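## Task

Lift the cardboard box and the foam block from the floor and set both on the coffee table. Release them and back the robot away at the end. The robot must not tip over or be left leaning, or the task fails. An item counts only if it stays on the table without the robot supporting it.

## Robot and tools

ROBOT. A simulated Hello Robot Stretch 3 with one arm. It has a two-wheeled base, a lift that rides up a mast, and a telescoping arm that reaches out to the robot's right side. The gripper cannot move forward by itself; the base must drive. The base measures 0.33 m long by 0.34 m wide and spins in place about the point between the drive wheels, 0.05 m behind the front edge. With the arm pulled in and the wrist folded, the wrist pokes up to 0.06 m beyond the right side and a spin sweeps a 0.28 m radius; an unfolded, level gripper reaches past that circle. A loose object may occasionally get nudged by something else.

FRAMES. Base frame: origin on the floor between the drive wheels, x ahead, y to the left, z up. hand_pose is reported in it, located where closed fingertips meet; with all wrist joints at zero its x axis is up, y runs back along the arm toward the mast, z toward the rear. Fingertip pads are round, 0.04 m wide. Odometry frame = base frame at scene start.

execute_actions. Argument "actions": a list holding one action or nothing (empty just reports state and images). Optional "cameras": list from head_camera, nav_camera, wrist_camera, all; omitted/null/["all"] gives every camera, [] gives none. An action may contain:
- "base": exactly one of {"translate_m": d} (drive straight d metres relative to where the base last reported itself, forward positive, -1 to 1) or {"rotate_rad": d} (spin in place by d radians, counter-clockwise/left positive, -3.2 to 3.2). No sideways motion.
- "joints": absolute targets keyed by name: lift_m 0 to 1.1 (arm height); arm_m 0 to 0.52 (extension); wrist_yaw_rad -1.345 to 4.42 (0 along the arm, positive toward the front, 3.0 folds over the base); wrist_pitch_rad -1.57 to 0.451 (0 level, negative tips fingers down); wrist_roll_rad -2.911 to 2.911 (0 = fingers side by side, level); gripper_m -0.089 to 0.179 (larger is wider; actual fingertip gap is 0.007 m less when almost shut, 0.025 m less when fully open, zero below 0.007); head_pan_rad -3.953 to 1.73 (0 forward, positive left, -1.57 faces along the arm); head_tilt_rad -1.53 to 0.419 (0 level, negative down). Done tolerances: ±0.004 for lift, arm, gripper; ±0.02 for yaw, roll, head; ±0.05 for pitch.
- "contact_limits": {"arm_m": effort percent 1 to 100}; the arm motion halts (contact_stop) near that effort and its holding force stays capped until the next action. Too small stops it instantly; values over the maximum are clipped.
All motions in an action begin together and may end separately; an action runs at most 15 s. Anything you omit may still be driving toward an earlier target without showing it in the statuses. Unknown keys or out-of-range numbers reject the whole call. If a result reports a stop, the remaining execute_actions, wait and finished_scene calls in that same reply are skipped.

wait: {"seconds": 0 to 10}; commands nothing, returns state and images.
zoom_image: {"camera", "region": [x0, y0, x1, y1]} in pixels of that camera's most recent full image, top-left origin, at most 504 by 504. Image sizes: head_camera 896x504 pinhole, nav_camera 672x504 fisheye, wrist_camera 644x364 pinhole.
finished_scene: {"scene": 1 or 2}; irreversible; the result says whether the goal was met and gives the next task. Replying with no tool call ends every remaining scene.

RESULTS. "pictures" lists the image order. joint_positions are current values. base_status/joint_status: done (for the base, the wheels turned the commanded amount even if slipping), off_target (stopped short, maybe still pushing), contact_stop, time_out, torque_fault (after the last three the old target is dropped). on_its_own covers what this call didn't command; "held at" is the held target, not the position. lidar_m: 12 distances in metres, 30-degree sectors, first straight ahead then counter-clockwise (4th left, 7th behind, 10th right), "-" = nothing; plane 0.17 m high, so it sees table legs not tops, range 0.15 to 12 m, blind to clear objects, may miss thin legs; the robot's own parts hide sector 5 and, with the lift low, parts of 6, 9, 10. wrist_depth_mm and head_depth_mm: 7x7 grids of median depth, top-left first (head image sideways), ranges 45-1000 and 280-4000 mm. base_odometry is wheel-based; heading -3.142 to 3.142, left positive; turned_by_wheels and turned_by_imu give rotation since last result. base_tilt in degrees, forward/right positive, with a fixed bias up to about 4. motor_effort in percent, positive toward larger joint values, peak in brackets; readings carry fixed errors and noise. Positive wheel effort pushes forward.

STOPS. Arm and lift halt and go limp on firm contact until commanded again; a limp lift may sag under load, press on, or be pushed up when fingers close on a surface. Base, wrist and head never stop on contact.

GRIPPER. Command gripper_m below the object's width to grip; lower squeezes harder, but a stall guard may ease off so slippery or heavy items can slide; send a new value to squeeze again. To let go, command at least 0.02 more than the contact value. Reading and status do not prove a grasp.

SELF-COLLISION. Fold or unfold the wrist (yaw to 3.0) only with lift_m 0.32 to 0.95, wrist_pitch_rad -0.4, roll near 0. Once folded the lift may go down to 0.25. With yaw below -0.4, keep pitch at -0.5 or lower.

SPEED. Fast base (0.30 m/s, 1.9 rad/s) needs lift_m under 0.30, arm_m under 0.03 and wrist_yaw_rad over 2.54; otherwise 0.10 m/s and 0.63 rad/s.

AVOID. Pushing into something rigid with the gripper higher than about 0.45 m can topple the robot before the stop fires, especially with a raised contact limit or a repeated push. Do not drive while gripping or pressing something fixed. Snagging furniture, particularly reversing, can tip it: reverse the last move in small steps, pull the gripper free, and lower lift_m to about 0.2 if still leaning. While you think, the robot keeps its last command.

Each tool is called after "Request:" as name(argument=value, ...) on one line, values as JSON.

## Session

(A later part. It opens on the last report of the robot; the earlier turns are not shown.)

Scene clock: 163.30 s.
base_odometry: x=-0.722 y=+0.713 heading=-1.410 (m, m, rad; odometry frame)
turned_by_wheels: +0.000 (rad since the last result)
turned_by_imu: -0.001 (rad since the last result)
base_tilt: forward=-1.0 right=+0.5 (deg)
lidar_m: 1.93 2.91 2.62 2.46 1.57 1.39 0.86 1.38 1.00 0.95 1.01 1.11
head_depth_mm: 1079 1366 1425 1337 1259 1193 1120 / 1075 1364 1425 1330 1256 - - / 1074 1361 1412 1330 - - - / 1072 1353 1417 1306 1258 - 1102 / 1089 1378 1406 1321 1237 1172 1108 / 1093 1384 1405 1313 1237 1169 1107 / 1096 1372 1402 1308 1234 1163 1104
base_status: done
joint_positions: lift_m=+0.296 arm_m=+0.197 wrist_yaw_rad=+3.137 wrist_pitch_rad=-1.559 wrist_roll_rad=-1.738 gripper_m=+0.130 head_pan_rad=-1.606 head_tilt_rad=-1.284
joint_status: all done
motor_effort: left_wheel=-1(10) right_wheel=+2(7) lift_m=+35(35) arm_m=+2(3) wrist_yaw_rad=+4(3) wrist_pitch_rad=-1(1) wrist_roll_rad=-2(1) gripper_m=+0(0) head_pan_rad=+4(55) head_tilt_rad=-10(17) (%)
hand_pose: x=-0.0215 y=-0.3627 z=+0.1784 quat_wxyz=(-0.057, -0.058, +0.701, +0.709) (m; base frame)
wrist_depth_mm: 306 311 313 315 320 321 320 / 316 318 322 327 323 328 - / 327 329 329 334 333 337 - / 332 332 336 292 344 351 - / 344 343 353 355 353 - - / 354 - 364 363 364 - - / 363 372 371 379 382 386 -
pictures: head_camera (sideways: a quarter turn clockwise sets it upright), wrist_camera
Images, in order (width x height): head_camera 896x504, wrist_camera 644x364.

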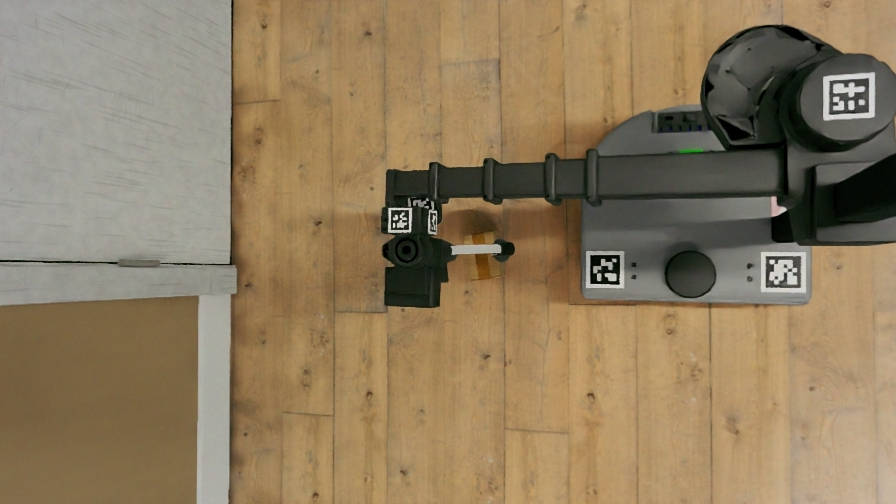

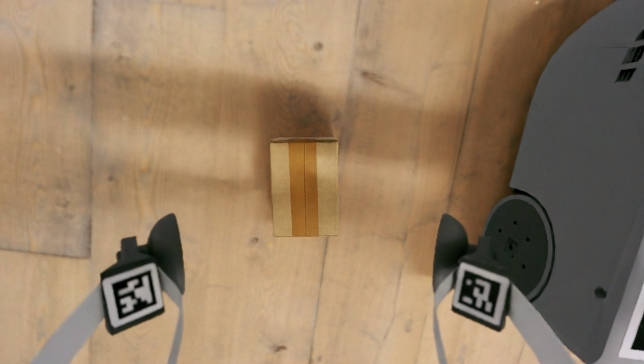

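Request:
execute_actions(actions=[{"joints": {"arm_m": 0.202, "lift_m": 0.143, "gripper_m": 0.115}}], cameras=["wrist_camera"])

Scene clock: 166.93 s.
base_odometry: x=-0.722 y=+0.713 heading=-1.410 (m, m, rad; odometry frame)
turned_by_wheels: +0.000 (rad since the last result)
turned_by_imu: -0.001 (rad since the last result)
base_tilt: forward=-1.0 right=+0.5 (deg)
lidar_m: 1.92 2.91 2.63 2.45 1.57 1.39 0.85 1.38 1.00 0.95 1.01 1.11
head_depth_mm: 1082 1362 1426 1337 1258 1187 1121 / 1075 1358 1425 1332 1252 1203 1104 / 1072 1355 1421 1336 1272 - - / 1073 1355 1414 1349 1261 - 1100 / 1095 1385 1408 1325 1243 1170 1108 / 1094 1373 1407 1313 1234 1171 1105 / 1090 1375 1402 1310 1235 1168 1104
base_status: not commanded
joint_positions: lift_m=+0.143 arm_m=+0.202 wrist_yaw_rad=+3.137 wrist_pitch_rad=-1.559 wrist_roll_rad=-1.738 gripper_m=+0.115 head_pan_rad=-1.606 head_tilt_rad=-1.284
joint_status: all done
motor_effort: left_wheel=-2(1) right_wheel=+3(2) lift_m=+34(35) arm_m=+2(2) wrist_yaw_rad=+5(4) wrist_pitch_rad=-1(1) wrist_roll_rad=-2(2) gripper_m=+0(64) head_pan_rad=+4(4) head_tilt_rad=-9(9) (%)
hand_pose: x=-0.0215 y=-0.3677 z=+0.0254 quat_wxyz=(-0.057, -0.058, +0.701, +0.709) (m; base frame)
wrist_depth_mm: 166 167 169 170 173 173 174 / 170 172 174 175 176 179 180 / 175 177 179 180 183 183 185 / 180 181 181 135 186 188 191 / 185 188 163 139 191 195 198 / 194 - 192 142 198 200 202 / 195 200 199 147 204 209 208
pictures: wrist_camera
Images, in order (width x height): wrist_camera 644x364.

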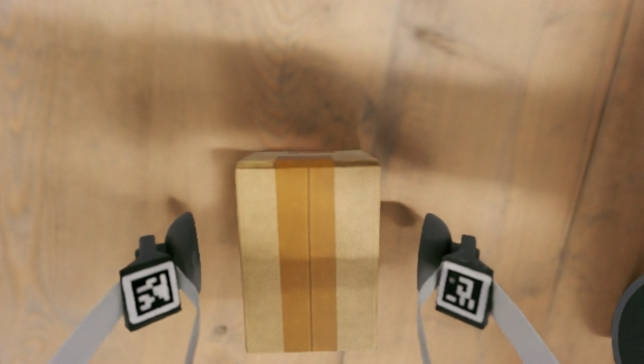

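Request:
execute_actions(actions=[{"joints": {"gripper_m": 0.01}}], cameras=["wrist_camera"])

Scene clock: 169.17 s.
base_odometry: x=-0.722 y=+0.713 heading=-1.410 (m, m, rad; odometry frame)
turned_by_wheels: +0.000 (rad since the last result)
turned_by_imu: +0.000 (rad since the last result)
base_tilt: forward=-1.0 right=+0.5 (deg)
lidar_m: 1.92 2.91 2.62 2.45 1.57 1.39 0.86 1.37 1.00 0.95 1.02 1.11
head_depth_mm: 1082 1365 1430 1334 1261 1182 1122 / 1076 1367 1423 1337 1255 1199 1097 / 1073 1355 1419 1341 1272 - - / 1075 1356 1414 1347 1255 - 1102 / 1092 1380 1409 1312 1245 1171 1109 / 1097 1377 1401 1316 1233 1173 1109 / 1090 1373 1401 1315 1234 1166 1106
base_status: not commanded
joint_positions: lift_m=+0.143 arm_m=+0.202 wrist_yaw_rad=+3.137 wrist_pitch_rad=-1.559 wrist_roll_rad=-1.738 gripper_m=+0.011 head_pan_rad=-1.606 head_tilt_rad=-1.284
joint_status: all done
motor_effort: left_wheel=-2(2) right_wheel=+2(2) lift_m=+35(35) arm_m=+2(2) wrist_yaw_rad=+4(3) wrist_pitch_rad=-1(1) wrist_roll_rad=-2(2) gripper_m=-22(98) head_pan_rad=+4(4) head_tilt_rad=-10(9) (%)
hand_pose: x=-0.0215 y=-0.3677 z=+0.0254 quat_wxyz=(-0.057, -0.058, +0.701, +0.709) (m; base frame)
wrist_depth_mm: 167 168 168 171 172 173 174 / 170 172 172 174 177 178 180 / 176 177 178 180 182 183 185 / 180 181 182 130 186 190 192 / 185 187 133 133 191 194 196 / 191 191 136 137 - 199 202 / 196 198 198 141 206 208 209
pictures: wrist_camera
Images, in order (width x height): wrist_camera 644x364.

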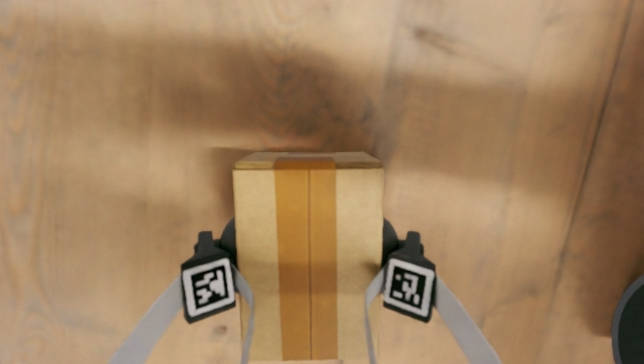

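Request:
execute_actions(actions=[{"base": {"translate_m": 0.72}, "joints": {"lift_m": 0.617, "arm_m": 0.505, "wrist_roll_rad": 0.0, "head_pan_rad": -0.95, "head_tilt_rad": -0.95}}])

Scene clock: 185.17 s.
base_odometry: x=-0.607 y=+0.003 heading=-1.410 (m, m, rad; odometry frame)
turned_by_wheels: +0.000 (rad since the last result)
turned_by_imu: -0.004 (rad since the last result)
base_tilt: forward=-1.0 right=+0.5 (deg)
lidar_m: 2.09 2.17 2.91 2.48 2.55 2.07 1.58 1.38 1.00 0.97 0.50 1.23
head_depth_mm: 871 980 1124 1313 1411 1251 1126 / 927 1053 1200 1427 1410 1248 1119 / 988 1122 1218 1339 1398 1241 1116 / 1061 1220 1218 1044 1280 1236 1111 / 1137 1336 1211 1033 1207 1229 1109 / 1233 1394 1202 1039 1354 1224 1106 / 1350 1438 1194 1343 1375 1216 1101
base_status: done
joint_positions: lift_m=+0.617 arm_m=+0.505 wrist_yaw_rad=+3.137 wrist_pitch_rad=-1.559 wrist_roll_rad=-0.007 gripper_m=+0.017 head_pan_rad=-0.957 head_tilt_rad=-0.952
joint_status: all done
on_its_own: gripper_m is held at +0.016, not at your +0.010, by its stall guard, which is not easing now
motor_effort: left_wheel=-1(2) right_wheel=+2(5) lift_m=+47(48) arm_m=+2(3) wrist_yaw_rad=+2(3) wrist_pitch_rad=-2(2) wrist_roll_rad=+4(3) gripper_m=-20(20) head_pan_rad=+5(54) head_tilt_rad=+2(27) (%)
hand_pose: x=-0.0212 y=-0.6707 z=+0.4990 quat_wxyz=(+0.497, +0.502, +0.497, +0.504) (m; base frame)
wrist_depth_mm: 594 607 626 613 631 616 483 / 614 624 632 624 645 630 491 / 642 642 638 649 659 660 506 / 650 655 674 130 676 671 527 / 689 674 134 133 715 698 538 / 682 688 136 137 - 597 632 / 590 583 523 141 528 527 444
pictures: head_camera (sideways: a quarter turn clockwise sets it upright), nav_camera (sideways: a quarter turn counterclockwise sets it upright), wrist_camera
Images, in order (width x height): head_camera 896x504, nav_camera 672x504, wrist_camera 644x364.

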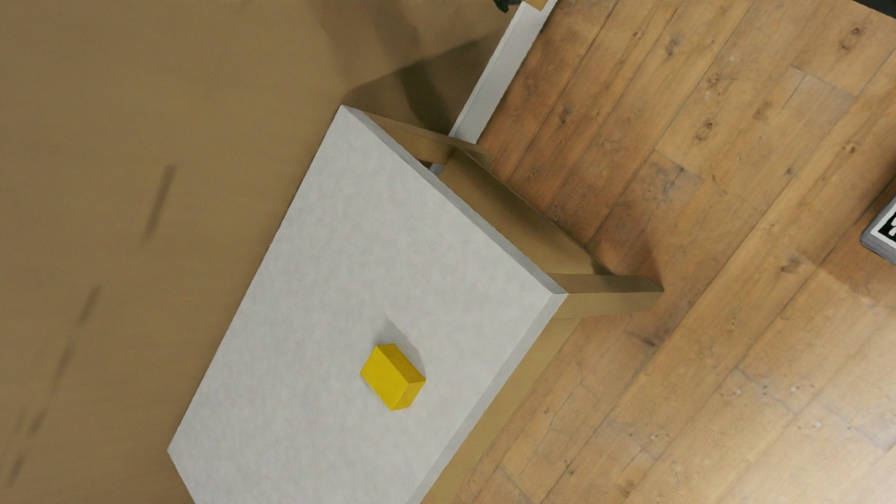

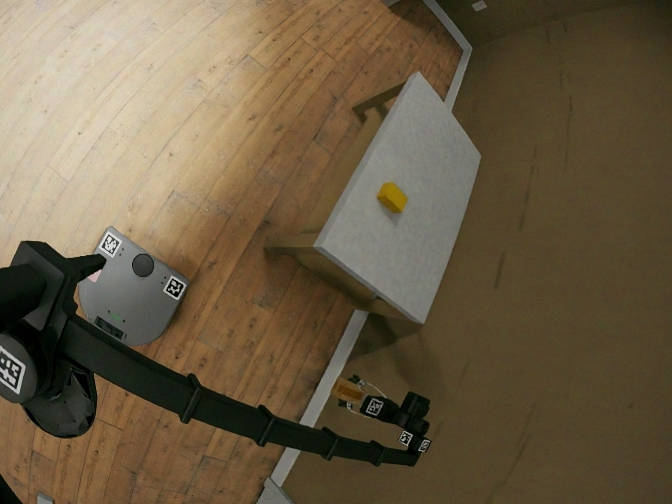

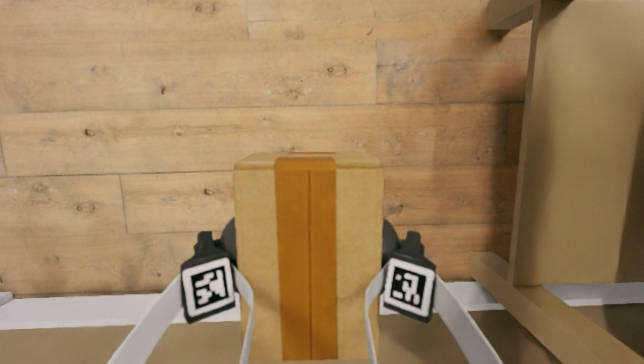

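Request:
execute_actions(actions=[{"base": {"rotate_rad": 0.74}, "joints": {"lift_m": 0.609, "arm_m": 0.515, "head_pan_rad": -1.55, "head_tilt_rad": -0.9}}], cameras=["head_camera", "wrist_camera"])

Scene clock: 189.10 s.
base_odometry: x=-0.607 y=+0.003 heading=-0.670 (m, m, rad; odometry frame)
turned_by_wheels: +0.740 (rad since the last result)
turned_by_imu: +0.751 (rad since the last result)
base_tilt: forward=-1.1 right=+0.5 (deg)
lidar_m: 2.34 2.48 2.49 2.06 2.06 1.58 1.16 0.97 0.94 0.50 1.22 2.10
head_depth_mm: 919 1020 1150 1278 1427 1277 1150 / 993 1111 1237 1152 1443 - - / 1080 1225 1280 1090 1260 1265 1129 / 1185 1357 1363 1014 995 1215 1123 / 1310 1477 1277 1064 1346 1252 1118 / 1455 1639 1274 1146 1414 1242 1114 / 1649 2011 1262 1549 1412 1241 1105
base_status: done
joint_positions: lift_m=+0.609 arm_m=+0.515 wrist_yaw_rad=+3.137 wrist_pitch_rad=-1.558 wrist_roll_rad=-0.007 gripper_m=+0.017 head_pan_rad=-1.543 head_tilt_rad=-0.902
joint_status: all done
on_its_own: gripper_m is held at +0.016, not at your +0.010, by its stall guard, which is not easing now
motor_effort: left_wheel=-3(8) right_wheel=+2(11) lift_m=+36(45) arm_m=+2(2) wrist_yaw_rad=+4(4) wrist_pitch_rad=-1(2) wrist_roll_rad=+3(4) gripper_m=-19(20) head_pan_rad=-6(50) head_tilt_rad=+3(12) (%)
hand_pose: x=-0.0212 y=-0.6807 z=+0.4913 quat_wxyz=(+0.497, +0.502, +0.497, +0.504) (m; base frame)
wrist_depth_mm: 596 595 184 184 187 617 626 / 610 605 188 190 192 636 645 / 626 192 193 195 196 200 666 / 641 197 196 129 202 205 674 / 204 203 133 133 208 209 214 / 207 208 135 136 - 218 219 / 212 214 214 140 221 192 227
pictures: head_camera (sideways: a quarter turn clockwise sets it upright), wrist_camera
Images, in order (width x height): head_camera 896x504, wrist_camera 644x364.

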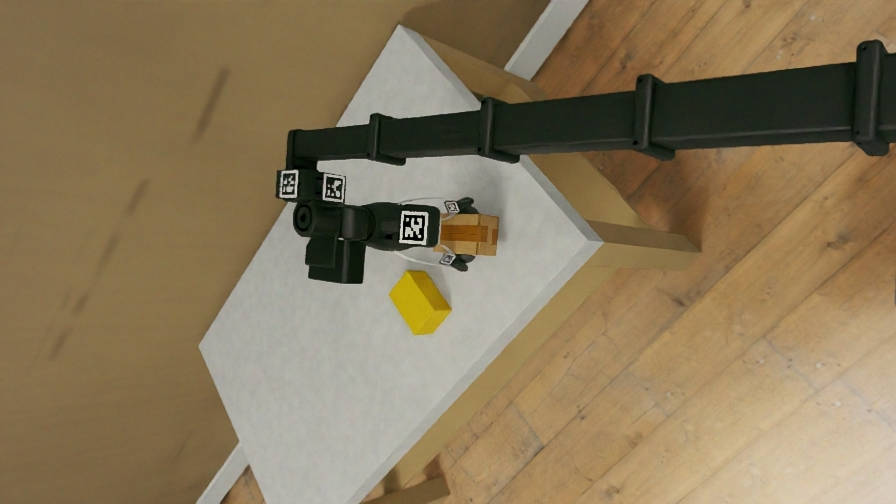

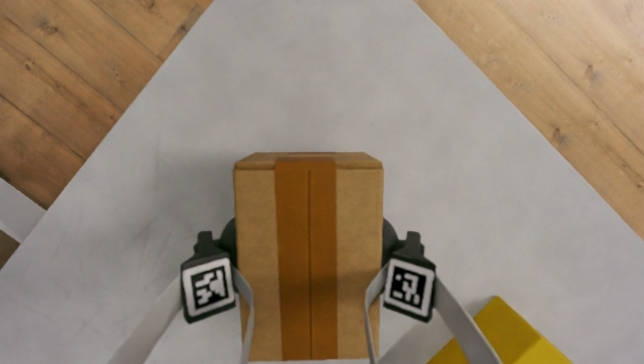

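Request:
execute_actions(actions=[{"joints": {"lift_m": 0.591}}], cameras=[])

Request:
execute_actions(actions=[{"joints": {"gripper_m": 0.098}}], cameras=["head_camera", "wrist_camera"])

Scene clock: 191.33 s.
base_odometry: x=-0.607 y=+0.003 heading=-0.670 (m, m, rad; odometry frame)
turned_by_wheels: +0.000 (rad since the last result)
turned_by_imu: +0.000 (rad since the last result)
base_tilt: forward=-1.1 right=+0.5 (deg)
lidar_m: 2.34 2.49 2.48 2.06 2.06 1.58 1.16 0.97 0.94 0.50 1.23 2.10
head_depth_mm: 920 1020 1147 1268 1416 1274 1135 / 991 1115 1234 1149 1439 - - / 1081 1218 1305 1091 1247 1265 1124 / 1182 1353 1360 1036 989 1218 1124 / 1304 1484 1281 1063 1348 1255 1119 / 1459 1634 1273 1152 1413 1245 1116 / 1664 2002 1269 1560 1407 1239 1106
base_status: not commanded
joint_positions: lift_m=+0.591 arm_m=+0.515 wrist_yaw_rad=+3.137 wrist_pitch_rad=-1.558 wrist_roll_rad=-0.007 gripper_m=+0.017 head_pan_rad=-1.543 head_tilt_rad=-0.902
joint_status: all done
on_its_own: gripper_m is held at +0.016, not at your +0.010, by its stall guard, which is not easing now
motor_effort: left_wheel=-1(3) right_wheel=+2(2) lift_m=+36(37) arm_m=+2(2) wrist_yaw_rad=+4(4) wrist_pitch_rad=-2(2) wrist_roll_rad=+4(4) gripper_m=-20(20) head_pan_rad=-5(5) head_tilt_rad=+1(1) (%)
hand_pose: x=-0.0212 y=-0.6807 z=+0.4733 quat_wxyz=(+0.497, +0.502, +0.497, +0.504) (m; base frame)
wrist_depth_mm: 586 580 167 168 170 613 616 / 594 171 171 172 175 177 610 / 610 175 176 177 179 180 650 / 180 178 179 130 183 185 190 / 183 183 133 133 188 191 194 / 189 188 136 137 - 197 199 / 194 196 195 141 201 192 206
pictures: none
No camera images: the call's "cameras" was empty. Leave "cameras" out to get every camera's image.

Scene clock: 192.63 s.
base_odometry: x=-0.607 y=+0.003 heading=-0.670 (m, m, rad; odometry frame)
turned_by_wheels: +0.000 (rad since the last result)
turned_by_imu: +0.000 (rad since the last result)
base_tilt: forward=-1.1 right=+0.5 (deg)
lidar_m: 2.34 2.49 2.49 2.07 2.06 1.58 1.16 0.97 0.93 0.50 1.23 2.10
head_depth_mm: 920 1022 1142 1277 1431 1277 1133 / 991 1110 1238 1153 1438 - - / 1081 1223 1307 1078 1246 1263 1126 / 1181 1347 1366 1023 992 1217 1120 / 1308 1479 1285 1061 1350 1248 1120 / 1457 1647 1271 1151 1411 1246 1115 / 1663 2005 1266 1564 1409 1244 1110
base_status: not commanded
joint_positions: lift_m=+0.591 arm_m=+0.515 wrist_yaw_rad=+3.137 wrist_pitch_rad=-1.558 wrist_roll_rad=-0.007 gripper_m=+0.098 head_pan_rad=-1.543 head_tilt_rad=-0.902
joint_status: all done
motor_effort: left_wheel=-2(2) right_wheel=+2(3) lift_m=+36(36) arm_m=+2(1) wrist_yaw_rad=+3(2) wrist_pitch_rad=-2(1) wrist_roll_rad=+3(4) gripper_m=+0(80) head_pan_rad=-5(5) head_tilt_rad=+0(1) (%)
hand_pose: x=-0.0212 y=-0.6807 z=+0.4733 quat_wxyz=(+0.497, +0.502, +0.497, +0.504) (m; base frame)
wrist_depth_mm: 583 591 167 169 169 598 610 / 587 172 170 173 174 177 611 / 606 175 176 178 179 181 647 / 180 178 178 132 184 186 189 / 182 183 136 135 188 191 193 / 188 188 139 139 192 197 198 / 194 197 195 143 202 197 205
pictures: head_camera (sideways: a quarter turn clockwise sets it upright), wrist_camera
Images, in order (width x height): head_camera 896x504, wrist_camera 644x364.

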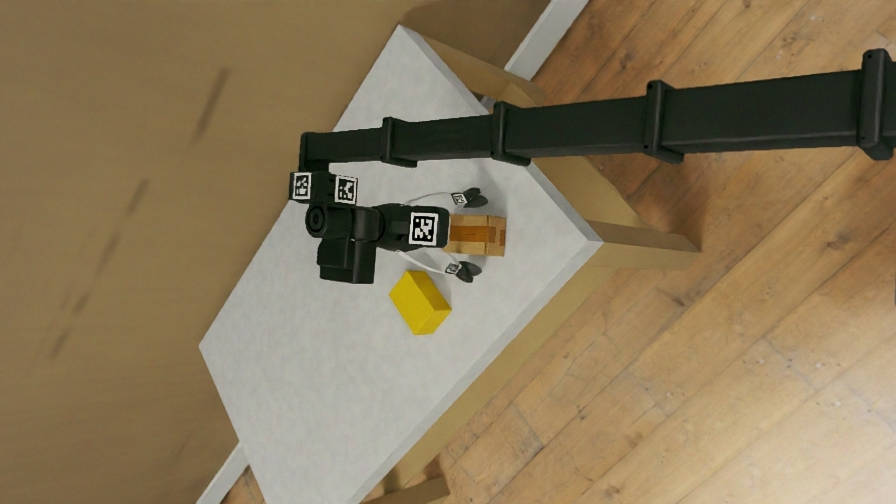

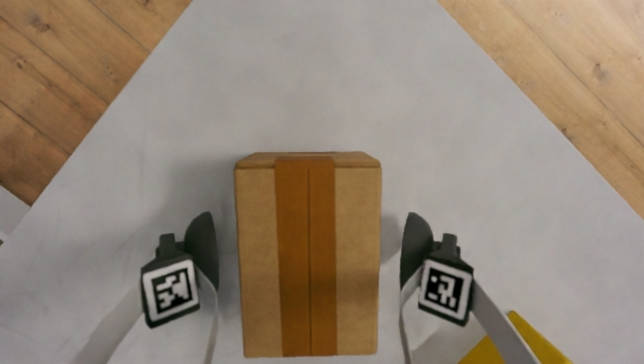

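Request:
execute_actions(actions=[{"joints": {"lift_m": 0.78, "arm_m": 0.17}}])

Scene clock: 196.90 s.
base_odometry: x=-0.607 y=+0.003 heading=-0.670 (m, m, rad; odometry frame)
turned_by_wheels: +0.000 (rad since the last result)
turned_by_imu: -0.001 (rad since the last result)
base_tilt: forward=-1.1 right=+0.5 (deg)
lidar_m: 2.34 2.48 2.49 2.07 2.06 1.57 1.16 0.97 0.94 0.50 1.23 2.10
head_depth_mm: 920 1020 1145 1242 - - - / 994 1110 1239 - 1386 1266 1130 / 1078 1222 1298 - 1301 1258 1127 / 1184 1353 1296 1163 1052 1216 1124 / 1309 1481 1283 1073 1344 1248 1116 / 1460 1640 1278 1148 1416 1250 1114 / 1651 2006 1268 1560 1404 1238 1112
base_status: not commanded
joint_positions: lift_m=+0.780 arm_m=+0.170 wrist_yaw_rad=+3.137 wrist_pitch_rad=-1.558 wrist_roll_rad=-0.007 gripper_m=+0.098 head_pan_rad=-1.543 head_tilt_rad=-0.902
joint_status: all done
motor_effort: left_wheel=-2(2) right_wheel=+2(3) lift_m=+46(52) arm_m=-3(5) wrist_yaw_rad=+4(3) wrist_pitch_rad=-2(2) wrist_roll_rad=+4(4) gripper_m=+0(0) head_pan_rad=-5(5) head_tilt_rad=+1(2) (%)
hand_pose: x=-0.0212 y=-0.3361 z=+0.6620 quat_wxyz=(+0.497, +0.502, +0.497, +0.504) (m; base frame)
wrist_depth_mm: 767 764 - 758 801 774 775 / 779 785 789 798 795 800 833 / 798 812 820 810 815 827 849 / 822 824 823 852 846 845 864 / 846 835 863 860 854 900 895 / 834 851 869 726 883 909 920 / 752 895 724 414 918 933 932
pictures: head_camera (sideways: a quarter turn clockwise sets it upright), nav_camera (sideways: a quarter turn counterclockwise sets it upright), wrist_camera
Images, in order (width x height): head_camera 896x504, nav_camera 672x504, wrist_camera 644x364.

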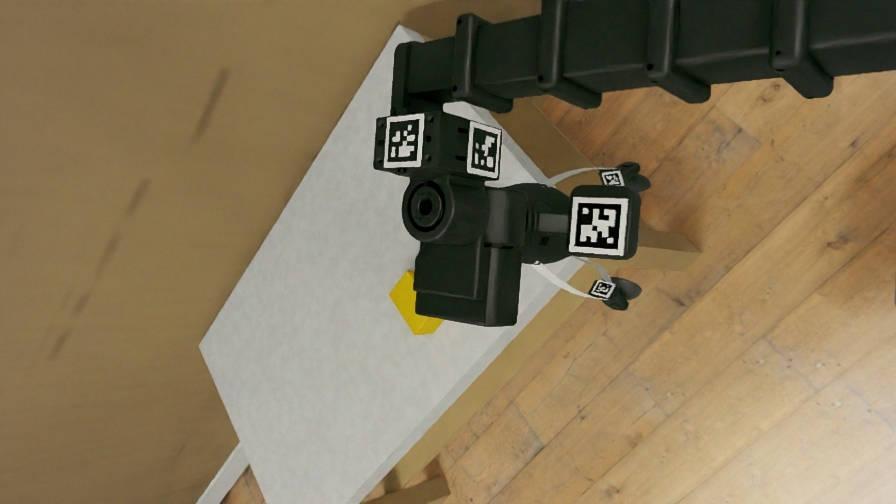

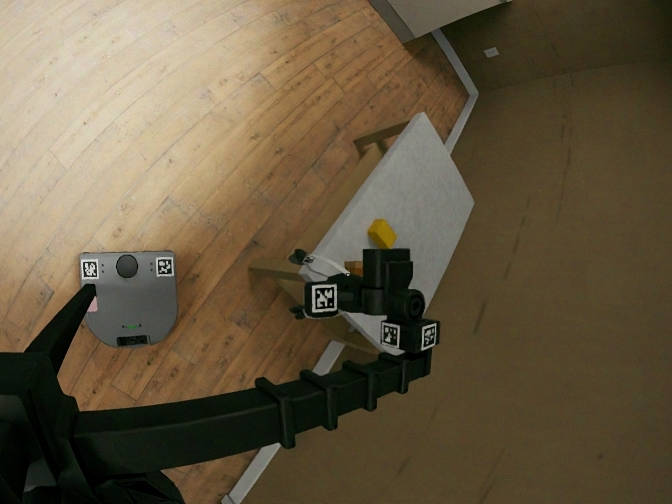

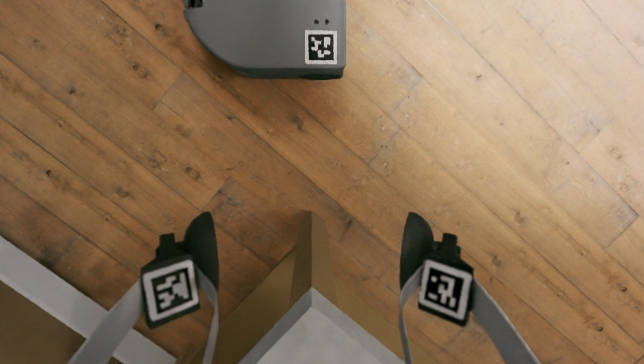

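Request:
zoom_image(camera="nav_camera", region=[280, 200, 440, 340])

Region (280, 200, 440, 340) of nav_camera's 672x504 image, scaled by 3.150, with more detail than that image has; it fills the top 441 rows of this view, and the rest is white.

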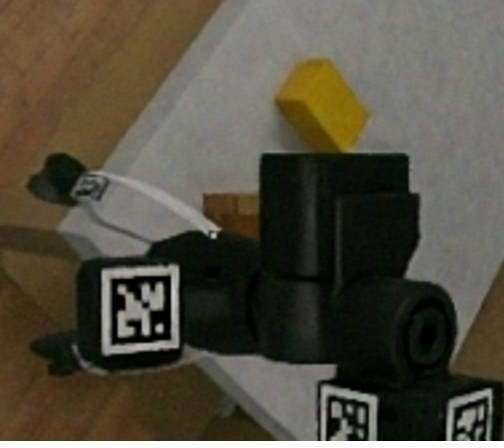

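Both objects are resting on the table and the gripper is clear of it, so I'm ending scene 1.

Request:
finished_scene(scene=1)

The scene is finished: the task was done.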